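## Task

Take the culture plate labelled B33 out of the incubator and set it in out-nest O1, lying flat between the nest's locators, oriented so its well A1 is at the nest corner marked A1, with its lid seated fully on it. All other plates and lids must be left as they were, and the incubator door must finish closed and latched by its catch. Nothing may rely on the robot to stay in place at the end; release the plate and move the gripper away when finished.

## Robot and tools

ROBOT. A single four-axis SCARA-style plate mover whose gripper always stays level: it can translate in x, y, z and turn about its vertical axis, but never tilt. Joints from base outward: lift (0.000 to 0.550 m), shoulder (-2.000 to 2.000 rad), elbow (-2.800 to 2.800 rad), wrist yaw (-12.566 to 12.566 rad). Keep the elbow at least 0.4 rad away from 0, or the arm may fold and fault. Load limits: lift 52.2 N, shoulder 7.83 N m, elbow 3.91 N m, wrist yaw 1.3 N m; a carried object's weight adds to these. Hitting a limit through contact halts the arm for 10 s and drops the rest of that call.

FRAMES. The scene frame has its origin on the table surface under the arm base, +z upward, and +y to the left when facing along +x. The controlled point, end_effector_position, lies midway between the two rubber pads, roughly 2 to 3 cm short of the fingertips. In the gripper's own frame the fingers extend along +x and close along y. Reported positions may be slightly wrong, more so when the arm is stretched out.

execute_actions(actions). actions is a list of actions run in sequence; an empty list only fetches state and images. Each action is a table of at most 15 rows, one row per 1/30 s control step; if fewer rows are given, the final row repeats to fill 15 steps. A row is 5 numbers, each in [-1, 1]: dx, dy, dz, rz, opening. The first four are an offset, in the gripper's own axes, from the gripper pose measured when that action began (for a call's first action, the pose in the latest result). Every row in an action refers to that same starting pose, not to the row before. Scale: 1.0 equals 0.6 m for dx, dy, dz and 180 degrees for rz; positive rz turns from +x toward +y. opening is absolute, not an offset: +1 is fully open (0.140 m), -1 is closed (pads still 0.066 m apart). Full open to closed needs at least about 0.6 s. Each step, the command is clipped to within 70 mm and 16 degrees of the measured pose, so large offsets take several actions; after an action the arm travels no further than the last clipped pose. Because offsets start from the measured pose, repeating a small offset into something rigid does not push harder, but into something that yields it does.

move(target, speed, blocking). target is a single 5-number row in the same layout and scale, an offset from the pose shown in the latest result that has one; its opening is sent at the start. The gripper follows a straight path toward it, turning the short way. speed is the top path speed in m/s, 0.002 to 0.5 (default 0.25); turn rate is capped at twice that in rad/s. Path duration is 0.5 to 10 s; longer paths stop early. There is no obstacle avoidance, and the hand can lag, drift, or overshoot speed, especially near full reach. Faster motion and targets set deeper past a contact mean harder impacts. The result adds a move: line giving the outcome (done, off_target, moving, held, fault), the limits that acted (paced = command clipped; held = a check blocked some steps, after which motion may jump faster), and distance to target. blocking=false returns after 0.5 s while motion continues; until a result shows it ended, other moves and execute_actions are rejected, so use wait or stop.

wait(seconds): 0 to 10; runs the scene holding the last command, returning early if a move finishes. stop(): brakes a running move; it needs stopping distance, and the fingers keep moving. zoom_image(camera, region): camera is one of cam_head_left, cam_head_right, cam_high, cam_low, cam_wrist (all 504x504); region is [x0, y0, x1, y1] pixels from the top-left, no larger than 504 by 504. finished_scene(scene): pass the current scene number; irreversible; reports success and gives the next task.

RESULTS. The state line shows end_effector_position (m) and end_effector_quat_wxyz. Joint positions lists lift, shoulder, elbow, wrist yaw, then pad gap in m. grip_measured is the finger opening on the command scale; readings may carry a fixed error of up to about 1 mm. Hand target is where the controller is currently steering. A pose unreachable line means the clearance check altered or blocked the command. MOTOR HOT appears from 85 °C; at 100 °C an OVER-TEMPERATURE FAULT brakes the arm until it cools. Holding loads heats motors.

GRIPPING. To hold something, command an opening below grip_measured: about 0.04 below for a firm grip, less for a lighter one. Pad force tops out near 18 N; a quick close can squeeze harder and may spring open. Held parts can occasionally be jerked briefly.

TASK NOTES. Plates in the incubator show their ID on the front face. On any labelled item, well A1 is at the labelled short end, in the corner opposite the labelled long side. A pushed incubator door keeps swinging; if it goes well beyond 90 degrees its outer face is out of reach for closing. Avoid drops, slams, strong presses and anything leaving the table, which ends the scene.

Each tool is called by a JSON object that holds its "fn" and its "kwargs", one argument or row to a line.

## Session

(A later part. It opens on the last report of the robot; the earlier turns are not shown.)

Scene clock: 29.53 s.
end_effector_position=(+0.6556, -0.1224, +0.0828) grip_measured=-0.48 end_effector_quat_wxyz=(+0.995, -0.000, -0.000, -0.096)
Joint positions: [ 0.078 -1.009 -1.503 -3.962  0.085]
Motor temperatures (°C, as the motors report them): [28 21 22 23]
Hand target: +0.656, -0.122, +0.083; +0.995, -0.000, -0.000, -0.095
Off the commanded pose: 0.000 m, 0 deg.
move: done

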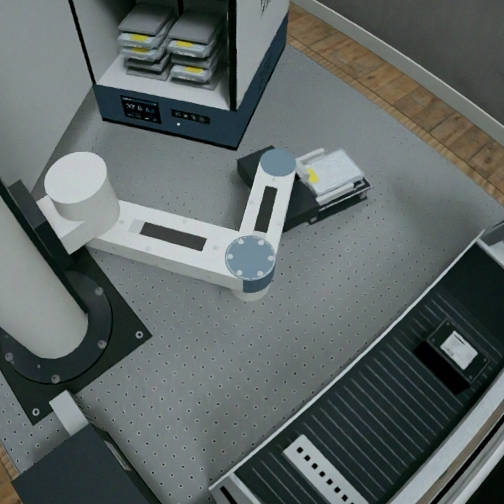

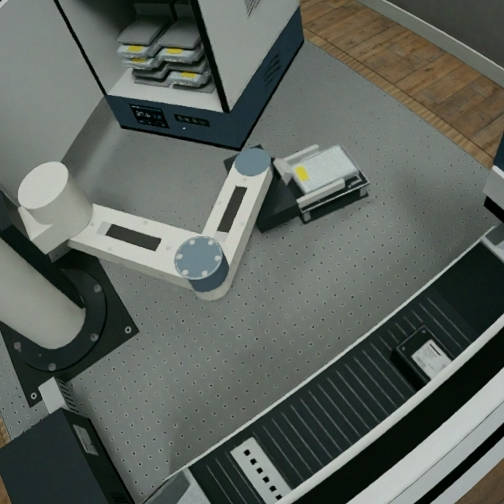

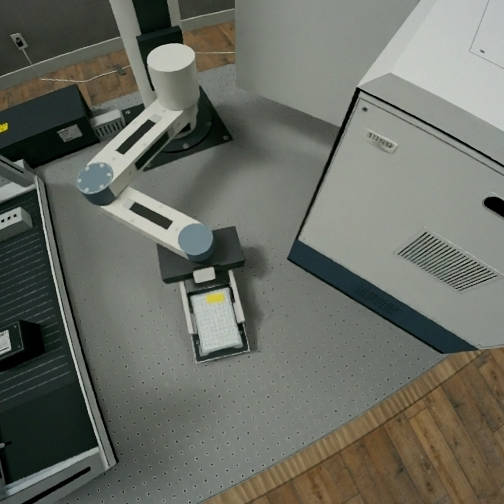

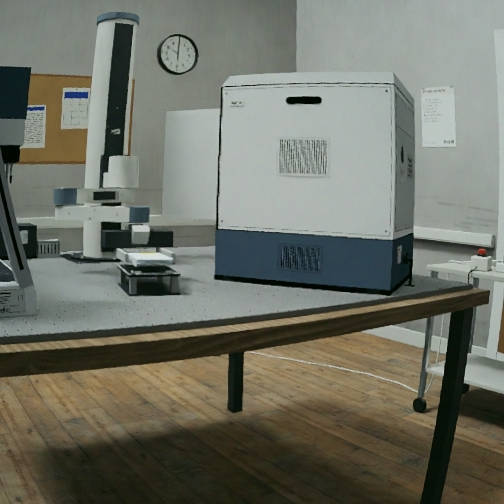

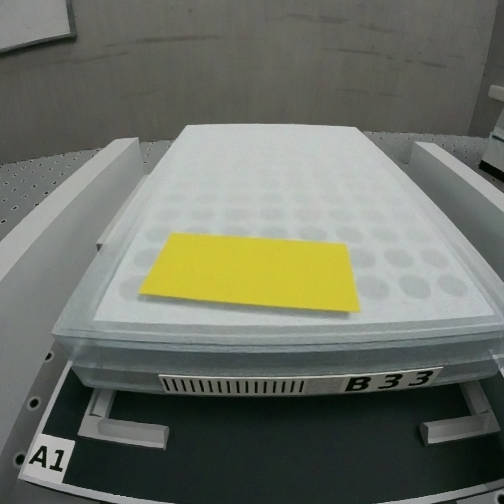

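{"fn": "move", "kwargs": {
  "target": [-0.001,-0.002,-0.0147,-0.004,-0.54],
  "speed": 0.04
}}

{"fn": "zoom_image", "kwargs": {
  "camera": "cam_wrist",
  "region": [30, 350, 190, 450]
}}

{"fn": "zoom_image", "kwargs": {
  "camera": "cam_wrist",
  "region": [344, 350, 504, 450]
}}

{"fn": "zoom_image", "kwargs": {
  "camera": "cam_high",
  "region": [175, 280, 260, 370]
}}

Scene clock: 38.03 s.
end_effector_position=(+0.6548, -0.1235, +0.0739) grip_measured=-0.48 end_effector_quat_wxyz=(+0.995, -0.000, -0.000, -0.102)
Joint positions: [ 0.069 -1.009 -1.5   -3.978  0.085]
Motor temperatures (°C, as the motors report them): [29 21 22 23]
Hand target: +0.655, -0.123, +0.074; +0.995, -0.000, -0.000, -0.102
Off the commanded pose: 0.000 m, 0 deg.
move: done

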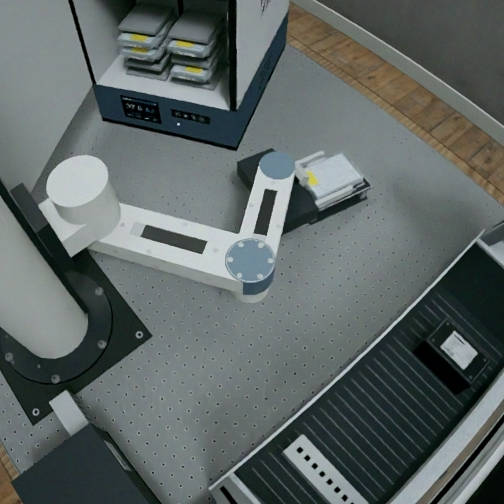

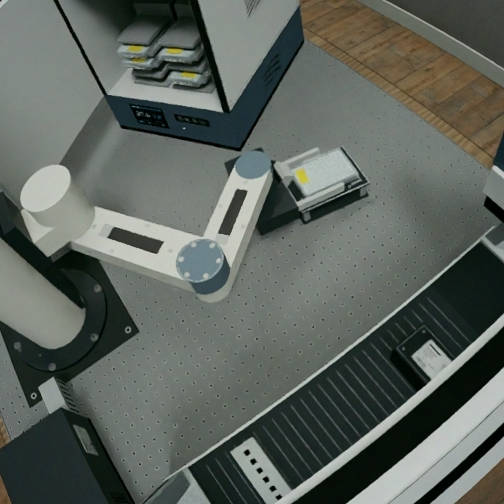

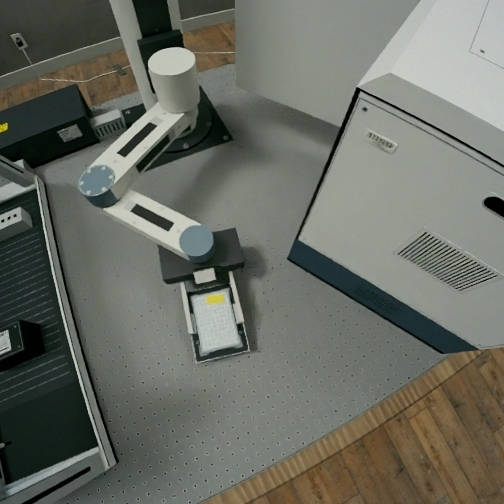

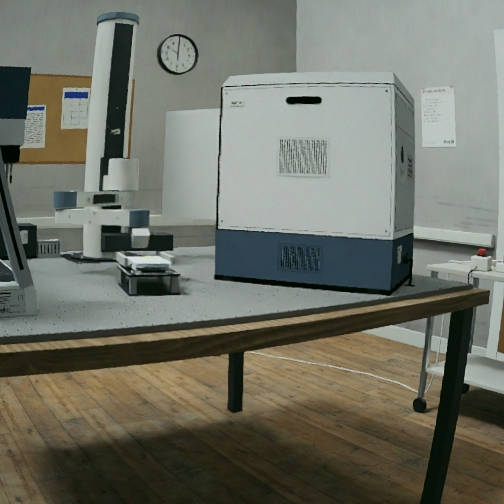

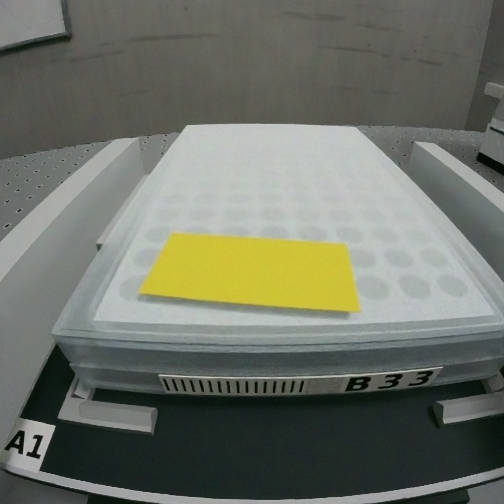

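Region (30, 350, 190, 450) of cam_wrist's 504x504 image, scaled by 3.150, with more detail than that image has; it fills the top 315 rows of this view, and the rest is white.

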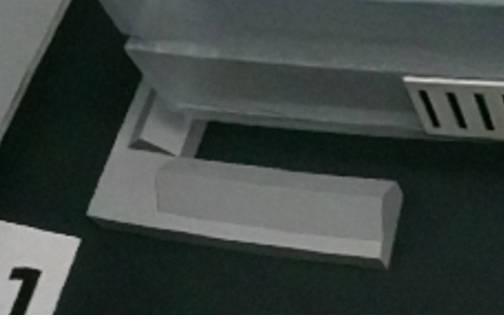

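Region (344, 350, 504, 450) of cam_wrist's 504x504 image, scaled by 3.150, with more detail than that image has; it fills the top 315 rows of this view, and the rest is white.

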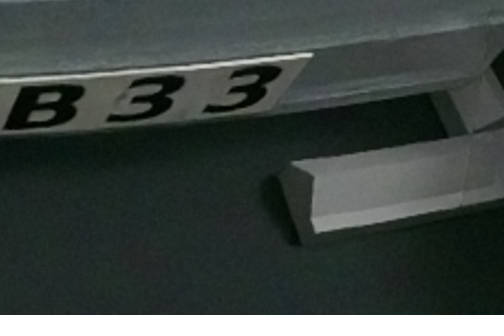

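Region (175, 280, 260, 370) of cam_high's 504x504 image, scaled by 5.600, with more detail than that image has.

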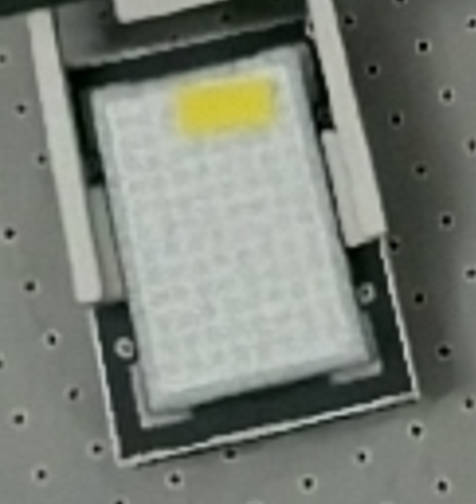

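{"fn": "execute_actions", "kwargs": {
  "actions": [
    [[-0.0013,0,-0.001,-0.0025,-0.54],[-0.0013,0,-0.001,-0.0025,-0.54],[-0.0013,0,-0.002,-0.0025,-0.54],[-0.0013,0,-0.002,-0.0025,-0.54],[-0.0013,0,-0.003,-0.0025,-0.54],[-0.0013,0,-0.004,-0.0025,-0.54],[-0.0013,0,-0.0045,-0.0025,-0.54],[-0.0013,0,-0.005,-0.0025,-0.54],[-0.0013,0,-0.0055,-0.0025,-0.54],[-0.0013,0,-0.006,-0.0025,-0.54],[-0.0013,0,-0.0065,-0.0025,-0.54],[-0.0013,0,-0.007,-0.0025,-0.54]]
  ]
}}

{"fn": "zoom_image", "kwargs": {
  "camera": "cam_wrist",
  "region": [30, 350, 190, 450]
}}

{"fn": "zoom_image", "kwargs": {
  "camera": "cam_wrist",
  "region": [344, 350, 504, 450]
}}

Scene clock: 43.07 s.
end_effector_position=(+0.6540, -0.1236, +0.0697) grip_measured=-0.48 end_effector_quat_wxyz=(+0.994, -0.000, -0.000, -0.106)
Joint positions: [ 0.065 -1.008 -1.496 -3.992  0.085]
Motor temperatures (°C, as the motors report them): [29 21 22 23]
Hand target: +0.654, -0.123, +0.070; +0.994, -0.000, -0.000, -0.106
Off the commanded pose: 0.000 m, 0 deg.

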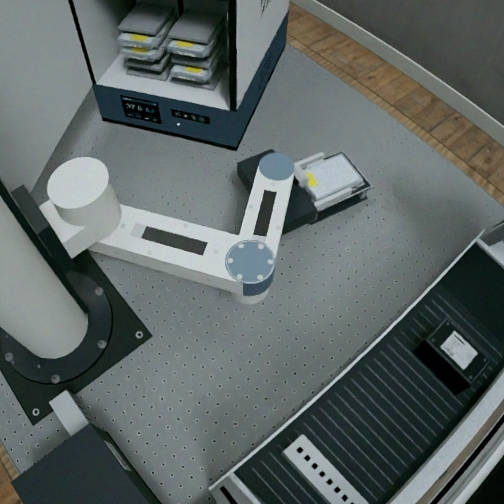

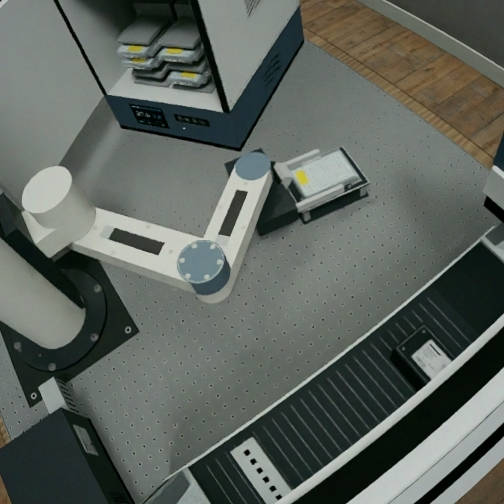

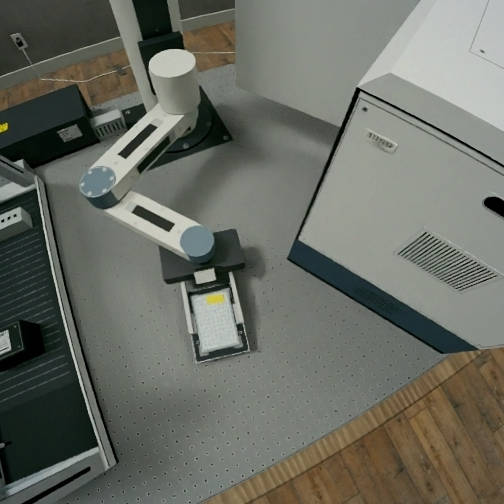

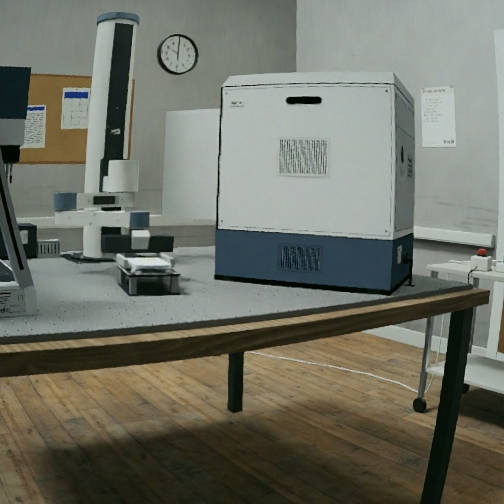

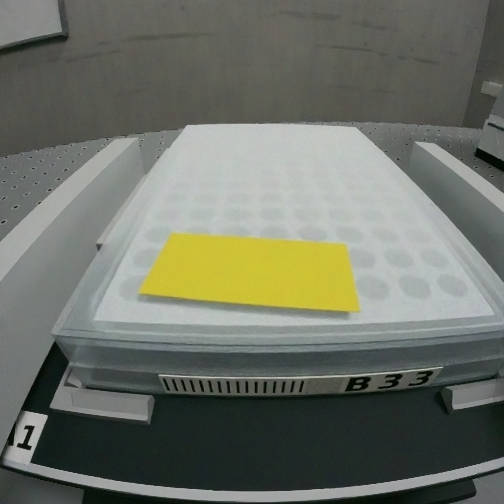

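Region (30, 350, 190, 450) of cam_wrist's 504x504 image, scaled by 3.150, with more detail than that image has; it fills the top 315 rows of this view, and the rest is white.

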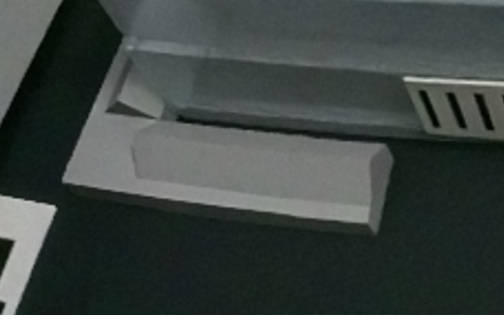

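Region (344, 350, 504, 450) of cam_wrist's 504x504 image, scaled by 3.150, with more detail than that image has; it fills the top 315 rows of this view, and the rest is white.

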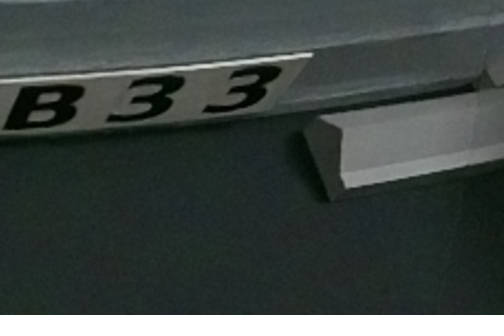

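{"fn": "execute_actions", "kwargs": {
  "actions": [
    [[0,-0.0003,-0.0005,0,-0.54],[0,-0.0003,-0.001,0,-0.54],[0,-0.0003,-0.0015,0,-0.54],[0,-0.0003,-0.002,0,-0.54],[0,-0.0003,-0.0025,0,-0.54],[0,-0.0003,-0.003,0,-0.54],[0,-0.0003,-0.0035,0,-0.54]],
    [[0,0,0,0,-0.5],[0,0,0,0,-0.49],[0,0,0,0,-0.48],[0,0,0,0,-0.47],[0,0,0,0,-0.46],[0,0,0,0,-0.44],[0,0,0,0,-0.4],[0,0,0,0,-0.2]]
  ]
}}

{"fn": "zoom_image", "kwargs": {
  "camera": "cam_low",
  "region": [110, 245, 190, 285]
}}

Scene clock: 47.57 s.
end_effector_position=(+0.6540, -0.1238, +0.0683) grip_measured=-0.20 end_effector_quat_wxyz=(+0.994, -0.000, -0.000, -0.106)
Joint positions: [ 0.063 -1.009 -1.496 -3.992  0.096]
Motor temperatures (°C, as the motors report them): [29 21 22 23]
Hand target: +0.654, -0.124, +0.068; +0.994, -0.000, -0.000, -0.106
Off the commanded pose: 0.000 m, 0 deg.

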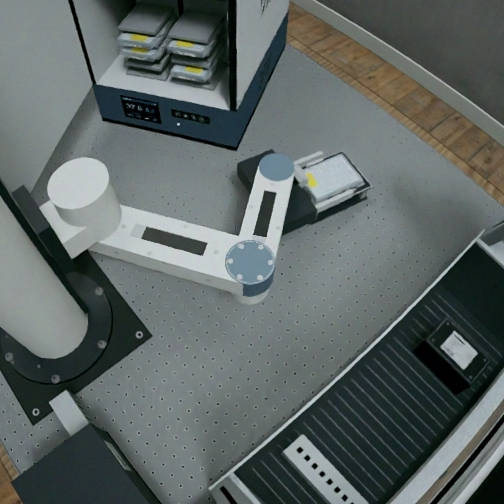

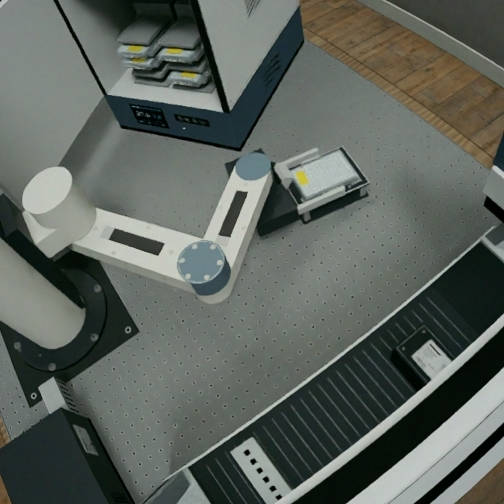

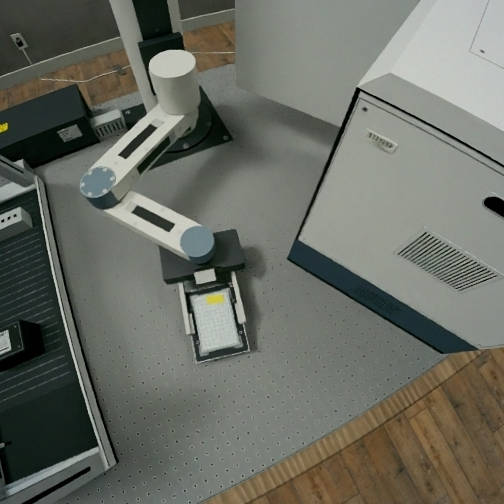

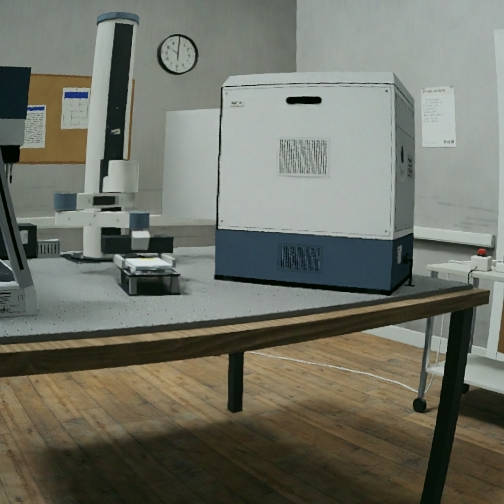

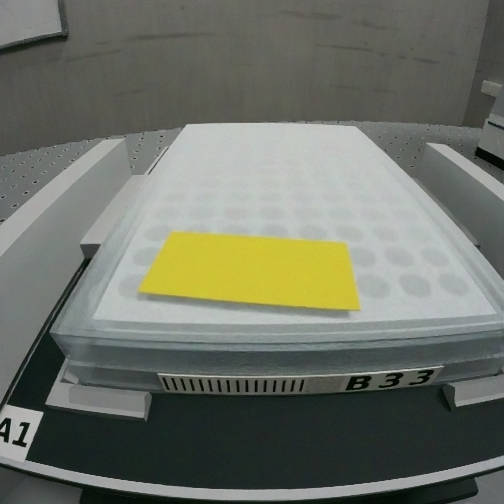

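Region (110, 245, 190, 285) of cam_low's 504x504 image, scaled by 6.300, with more detail than that image has.

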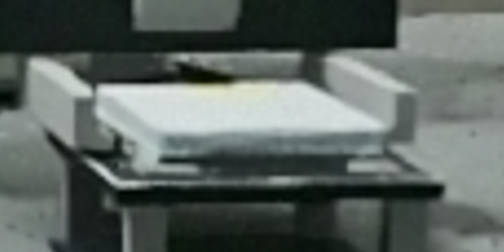

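{"fn": "move", "kwargs": {
  "target": [0,0,0.08,0,-0.2]
}}

{"fn": "move", "kwargs": {
  "target": [-0.338,0.19,0.73,-0.127,-1],
  "speed": 0.5
}}

{"fn": "move", "kwargs": {
  "target": [-0.78,0.132,0,-0.117,-1],
  "speed": 0.4
}}

Scene clock: 54.23 s.
end_effector_position=(+0.6540, -0.1238, +0.1163) grip_measured=-0.20 end_effector_quat_wxyz=(+0.994, -0.000, -0.000, -0.107)
Joint positions: [ 0.111 -1.009 -1.496 -3.992  0.096]
Motor temperatures (°C, as the motors report them): [28 21 22 23]
Hand target: +0.654, -0.124, +0.116; +0.994, -0.000, -0.000, -0.106
Off the commanded pose: 0.000 m, 0 deg.
move: done

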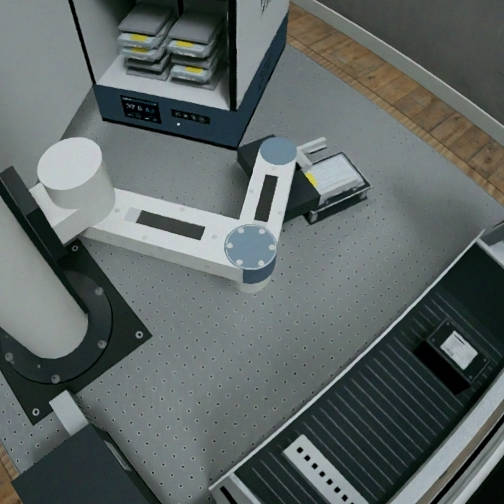

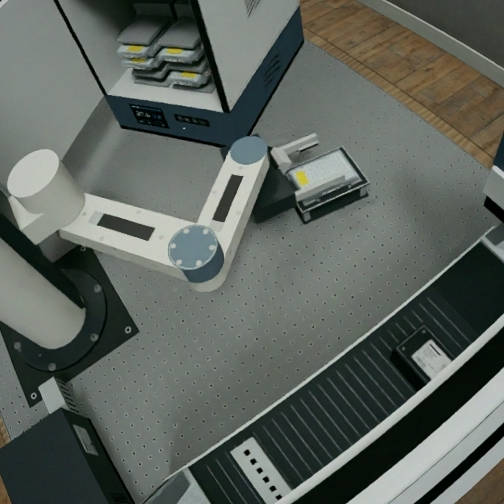

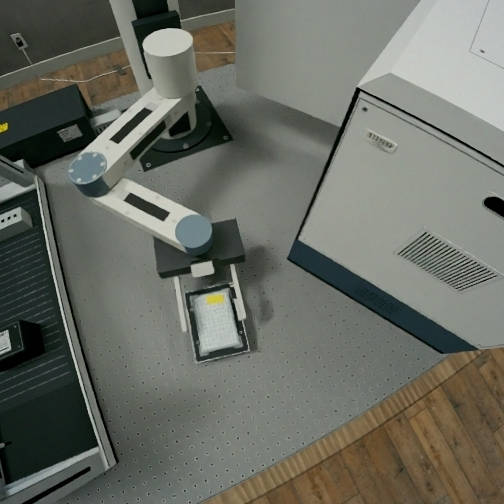

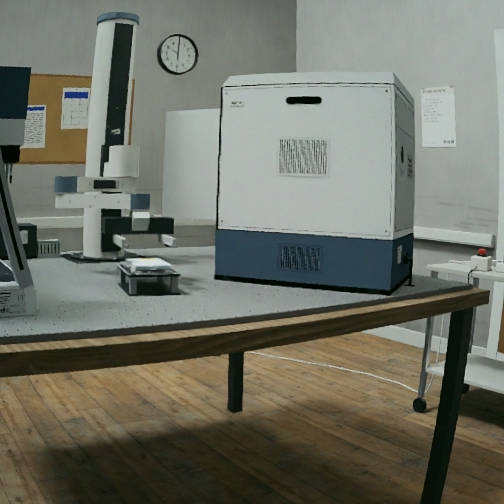

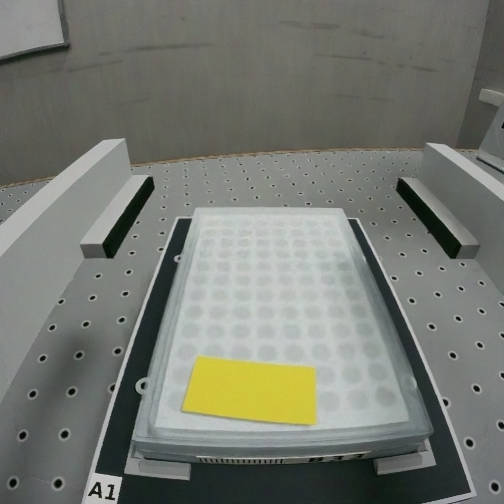

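Scene clock: 55.97 s.
end_effector_position=(+0.4799, +0.0308, +0.5543) grip_measured=-1.00 end_effector_quat_wxyz=(+0.954, -0.000, -0.000, -0.301)
Joint positions: [ 0.549 -0.445 -0.862 -5.587  0.066]
Motor temperatures (°C, as the motors report them): [29 21 22 23]
Hand target: +0.480, +0.031, +0.554; +0.953, -0.000, -0.000, -0.301
Off the commanded pose: 0.000 m, 0 deg.
move: done; limits=paced

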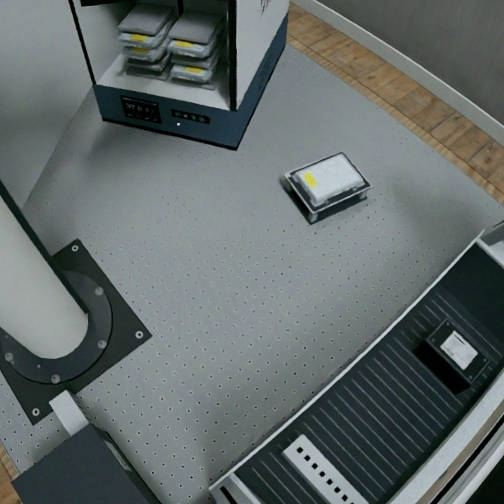

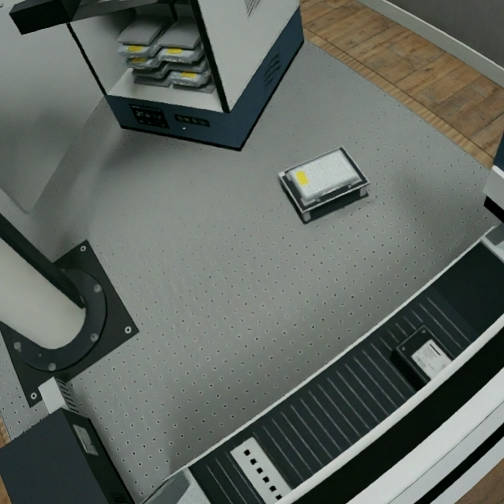

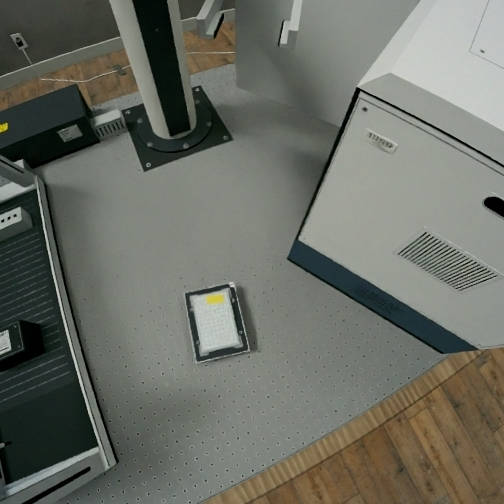

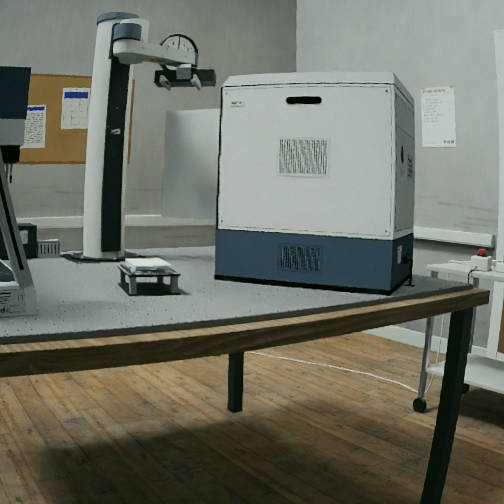

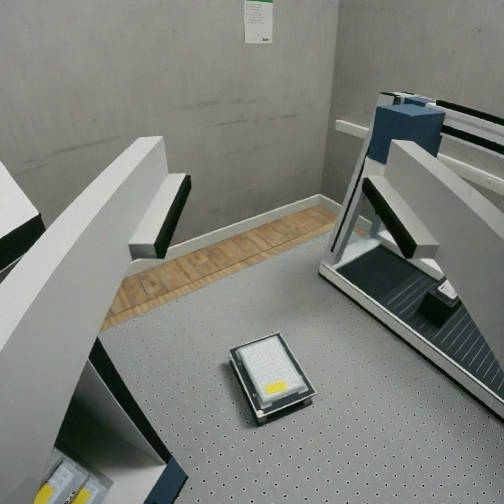

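Scene clock: 58.03 s.
end_effector_position=(+0.1420, +0.3642, +0.5544) grip_measured=-1.00 end_effector_quat_wxyz=(+0.882, -0.000, -0.000, -0.470)
Joint positions: [ 0.549  1.5   -2.494 -6.269  0.066]
Motor temperatures (°C, as the motors report them): [29 21 22 23]
Hand target: +0.142, +0.364, +0.554; +0.883, -0.000, -0.000, -0.470
Off the commanded pose: 0.000 m, 0 deg.
move: done; limits=paced

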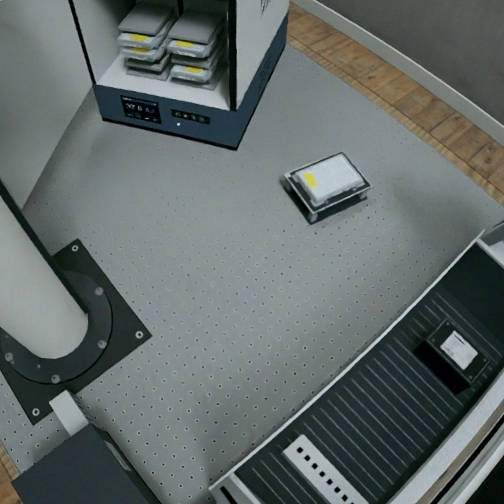

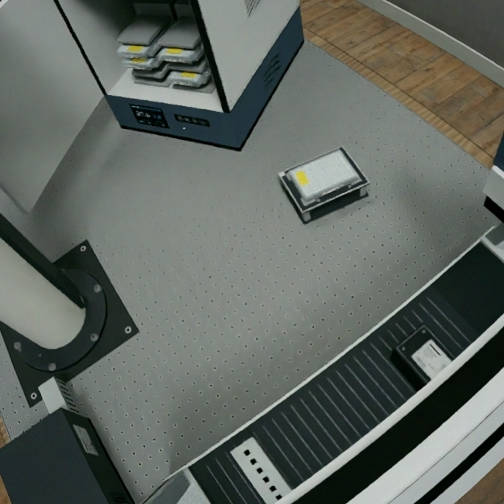

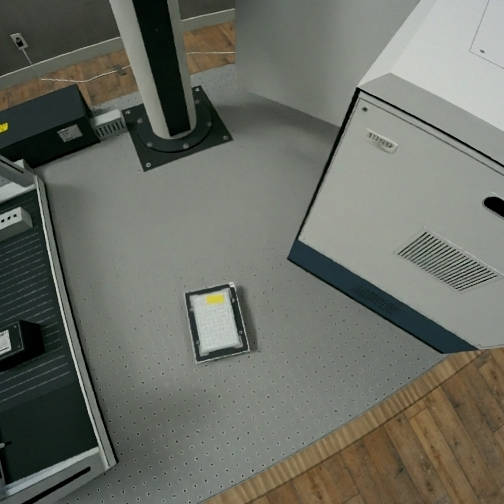

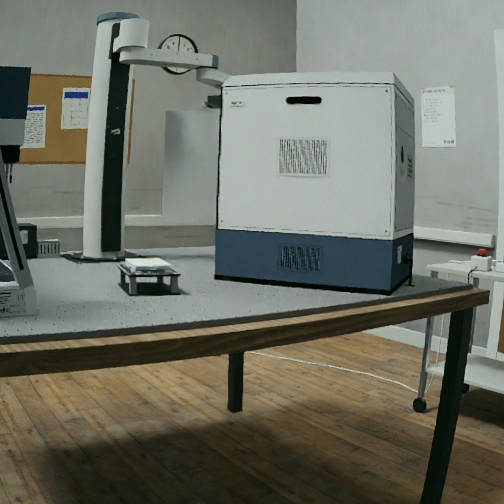

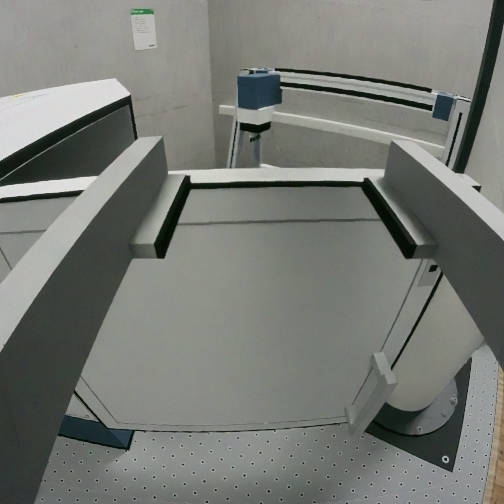

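{"fn": "move", "kwargs": {
  "target": [0.065,0,-0.085,0,-1]
}}

{"fn": "move", "kwargs": {
  "target": [0.215,0.016,0,0.155,-1],
  "speed": 0.14
}}

{"fn": "move", "kwargs": {
  "target": [0.2,0.02,0,0.167,-1],
  "speed": 0.16
}}

Scene clock: 61.17 s.
end_effector_position=(+0.1639, +0.3319, +0.5033) grip_measured=-1.00 end_effector_quat_wxyz=(+0.882, -0.000, -0.000, -0.470)
Joint positions: [ 0.498  1.31  -2.143 -6.429  0.066]
Motor temperatures (°C, as the motors report them): [28 21 22 23]
Hand target: +0.164, +0.332, +0.503; +0.882, -0.000, -0.000, -0.470
Off the commanded pose: 0.000 m, 0 deg.
move: done

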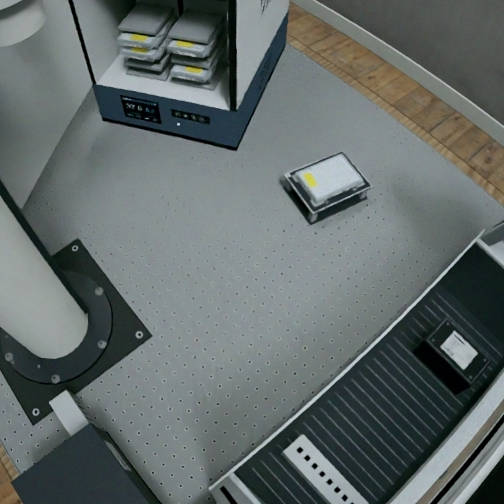

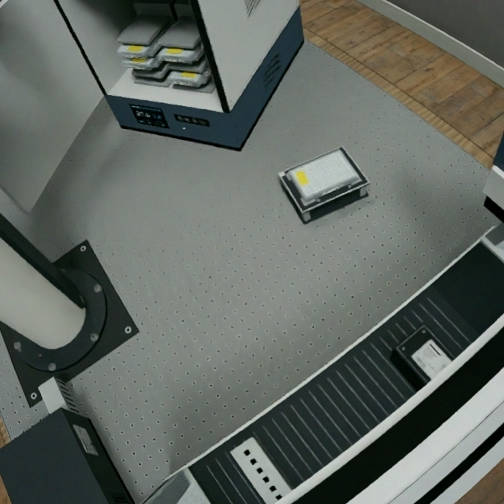

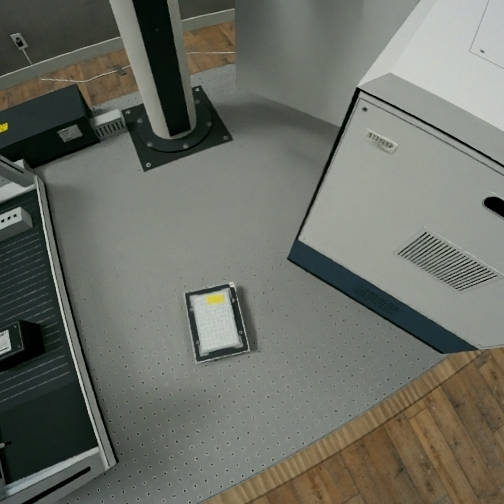

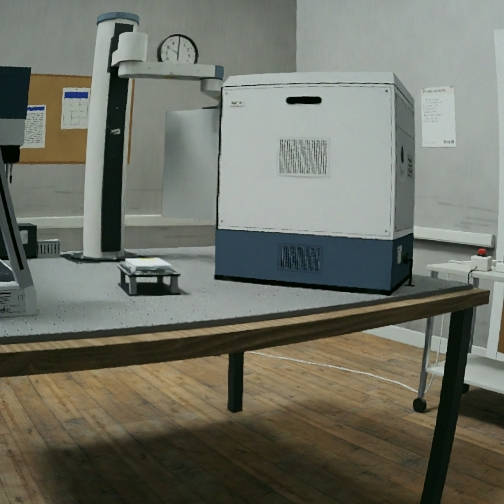

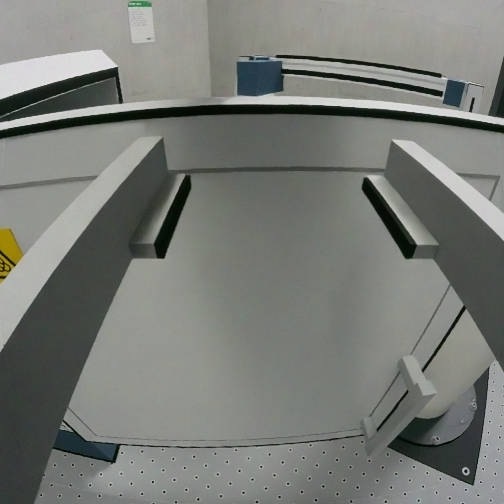

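Scene clock: 63.20 s.
end_effector_position=(+0.2437, +0.2302, +0.5033) grip_measured=-1.00 end_effector_quat_wxyz=(+0.970, -0.000, -0.000, -0.244)
Joint positions: [ 0.498  0.905 -1.228 -6.453  0.066]
Motor temperatures (°C, as the motors report them): [29 21 22 23]
Hand target: +0.244, +0.230, +0.503; +0.970, -0.000, -0.000, -0.244
Off the commanded pose: 0.000 m, 0 deg.
move: done

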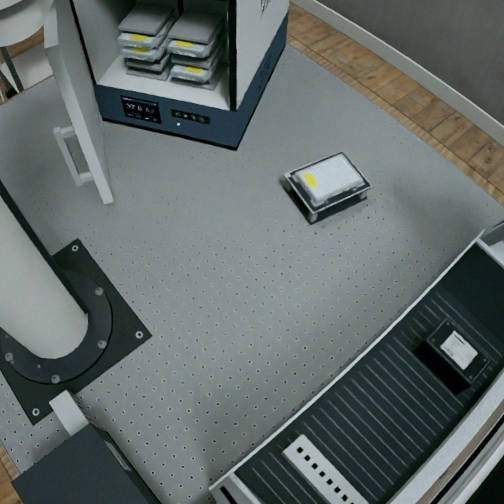

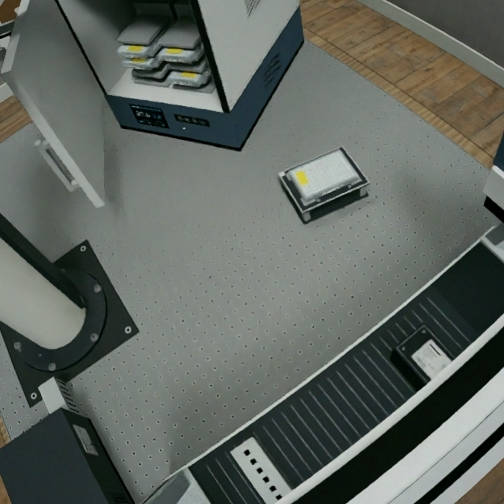

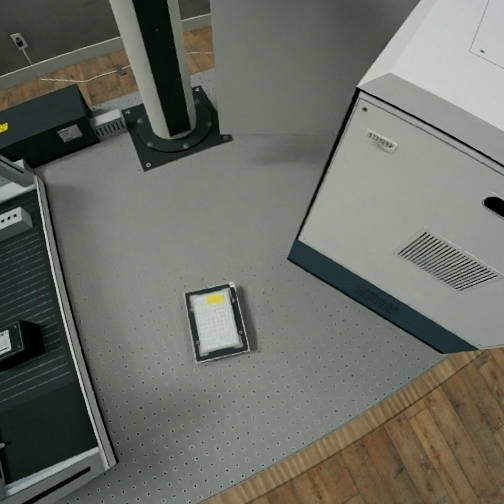

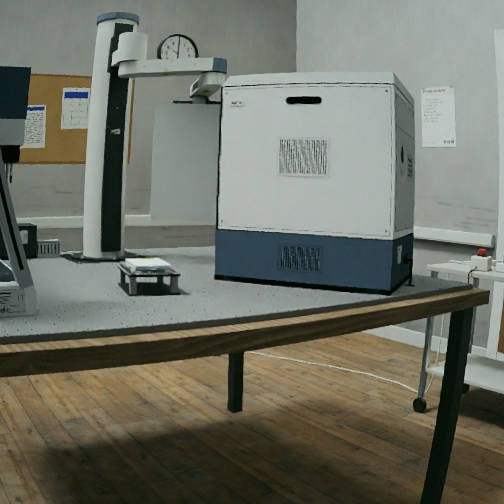

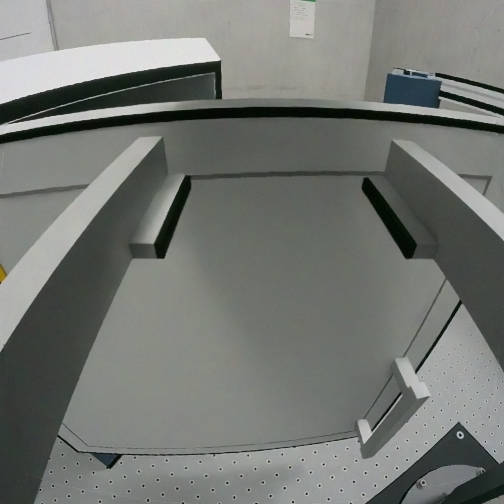

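Scene clock: 65.17 s.
end_effector_position=(+0.3553, +0.1839, +0.5033) grip_measured=-1.00 end_effector_quat_wxyz=(+1.000, -0.000, -0.000, +0.016)
Joint positions: [ 0.498  0.338 -0.707 -5.882  0.066]
Motor temperatures (°C, as the motors report them): [29 21 22 23]
Hand target: +0.355, +0.184, +0.503; +1.000, -0.000, -0.000, +0.016
Off the commanded pose: 0.000 m, 0 deg.
move: done

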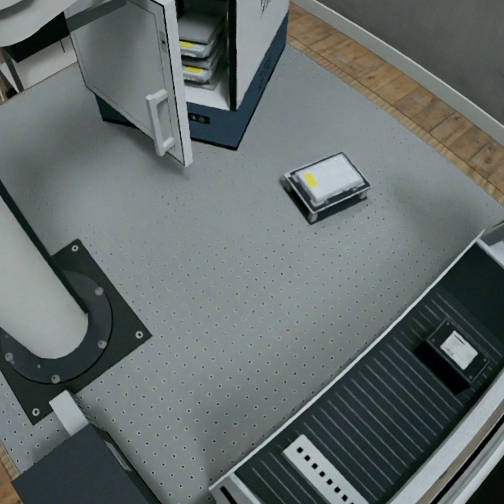

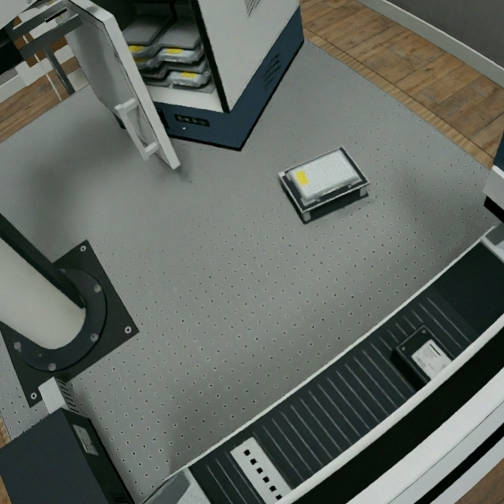

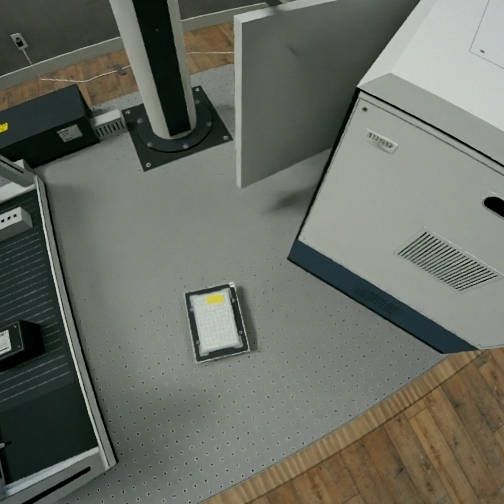

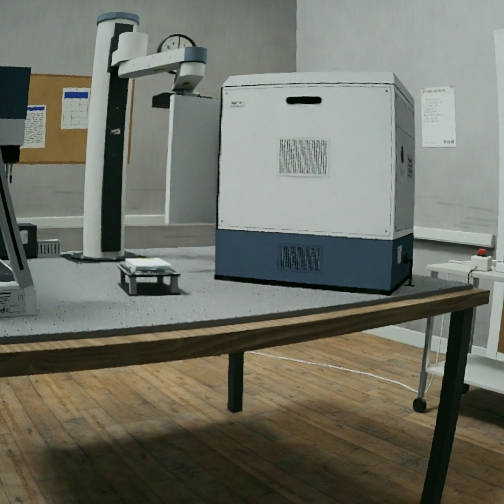

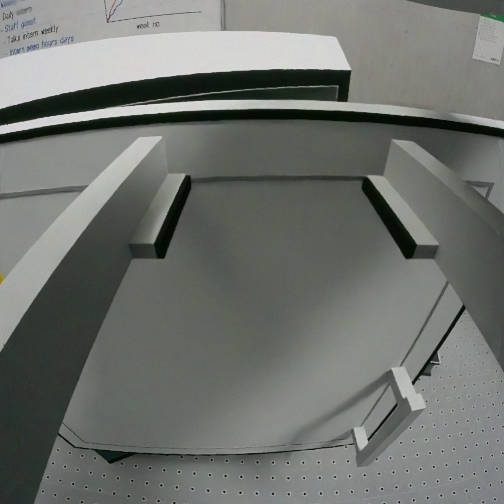

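{"fn": "move", "kwargs": {
  "target": [0.209,-0.038,0,0.168,-1],
  "speed": 0.12
}}

{"fn": "zoom_image", "kwargs": {
  "camera": "cam_high",
  "region": [310, 30, 410, 130]
}}

Scene clock: 69.83 s.
end_effector_position=(+0.4815, +0.1649, +0.5033) grip_measured=-1.00 end_effector_quat_wxyz=(+0.961, -0.000, -0.000, +0.276)
Joint positions: [ 0.498 -0.538 -0.812 -4.376  0.066]
Motor temperatures (°C, as the motors report them): [29 21 22 23]
Hand target: +0.481, +0.165, +0.503; +0.961, -0.000, -0.000, +0.276
Off the commanded pose: 0.000 m, 0 deg.
move: done

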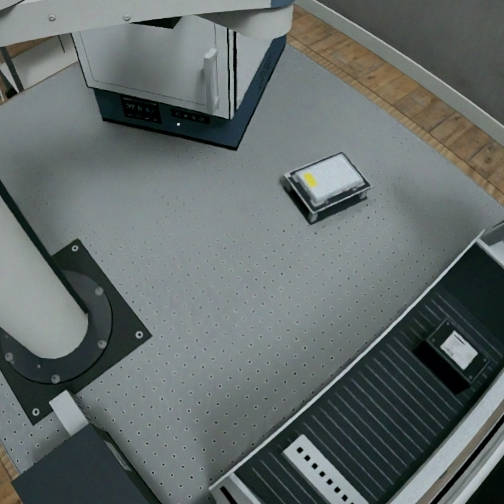

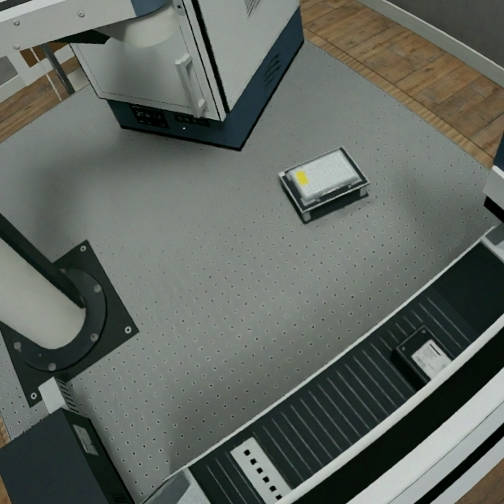

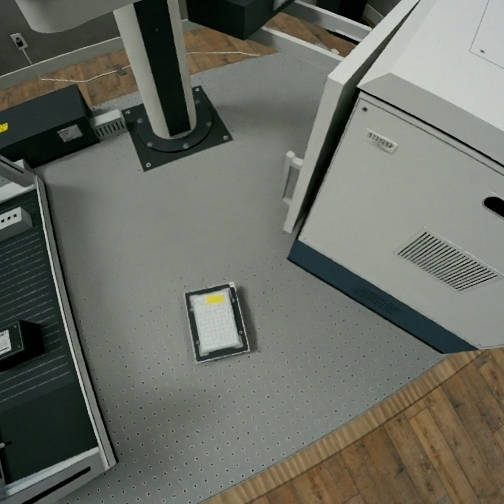

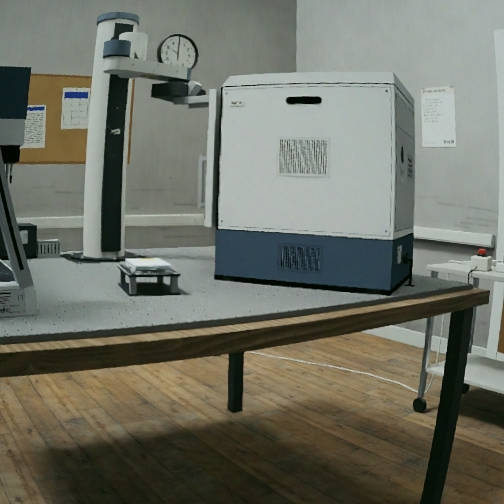

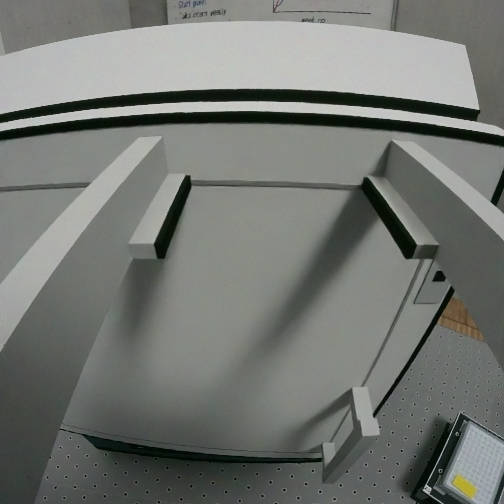

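Region (310, 30, 410, 130) of cam_high's 504x504 image, scaled by 5.040, with more detail than that image has.

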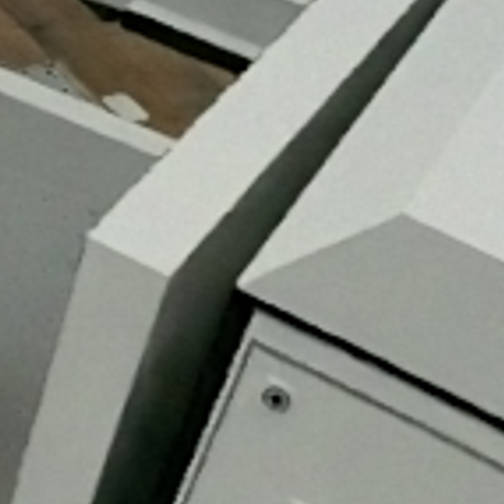

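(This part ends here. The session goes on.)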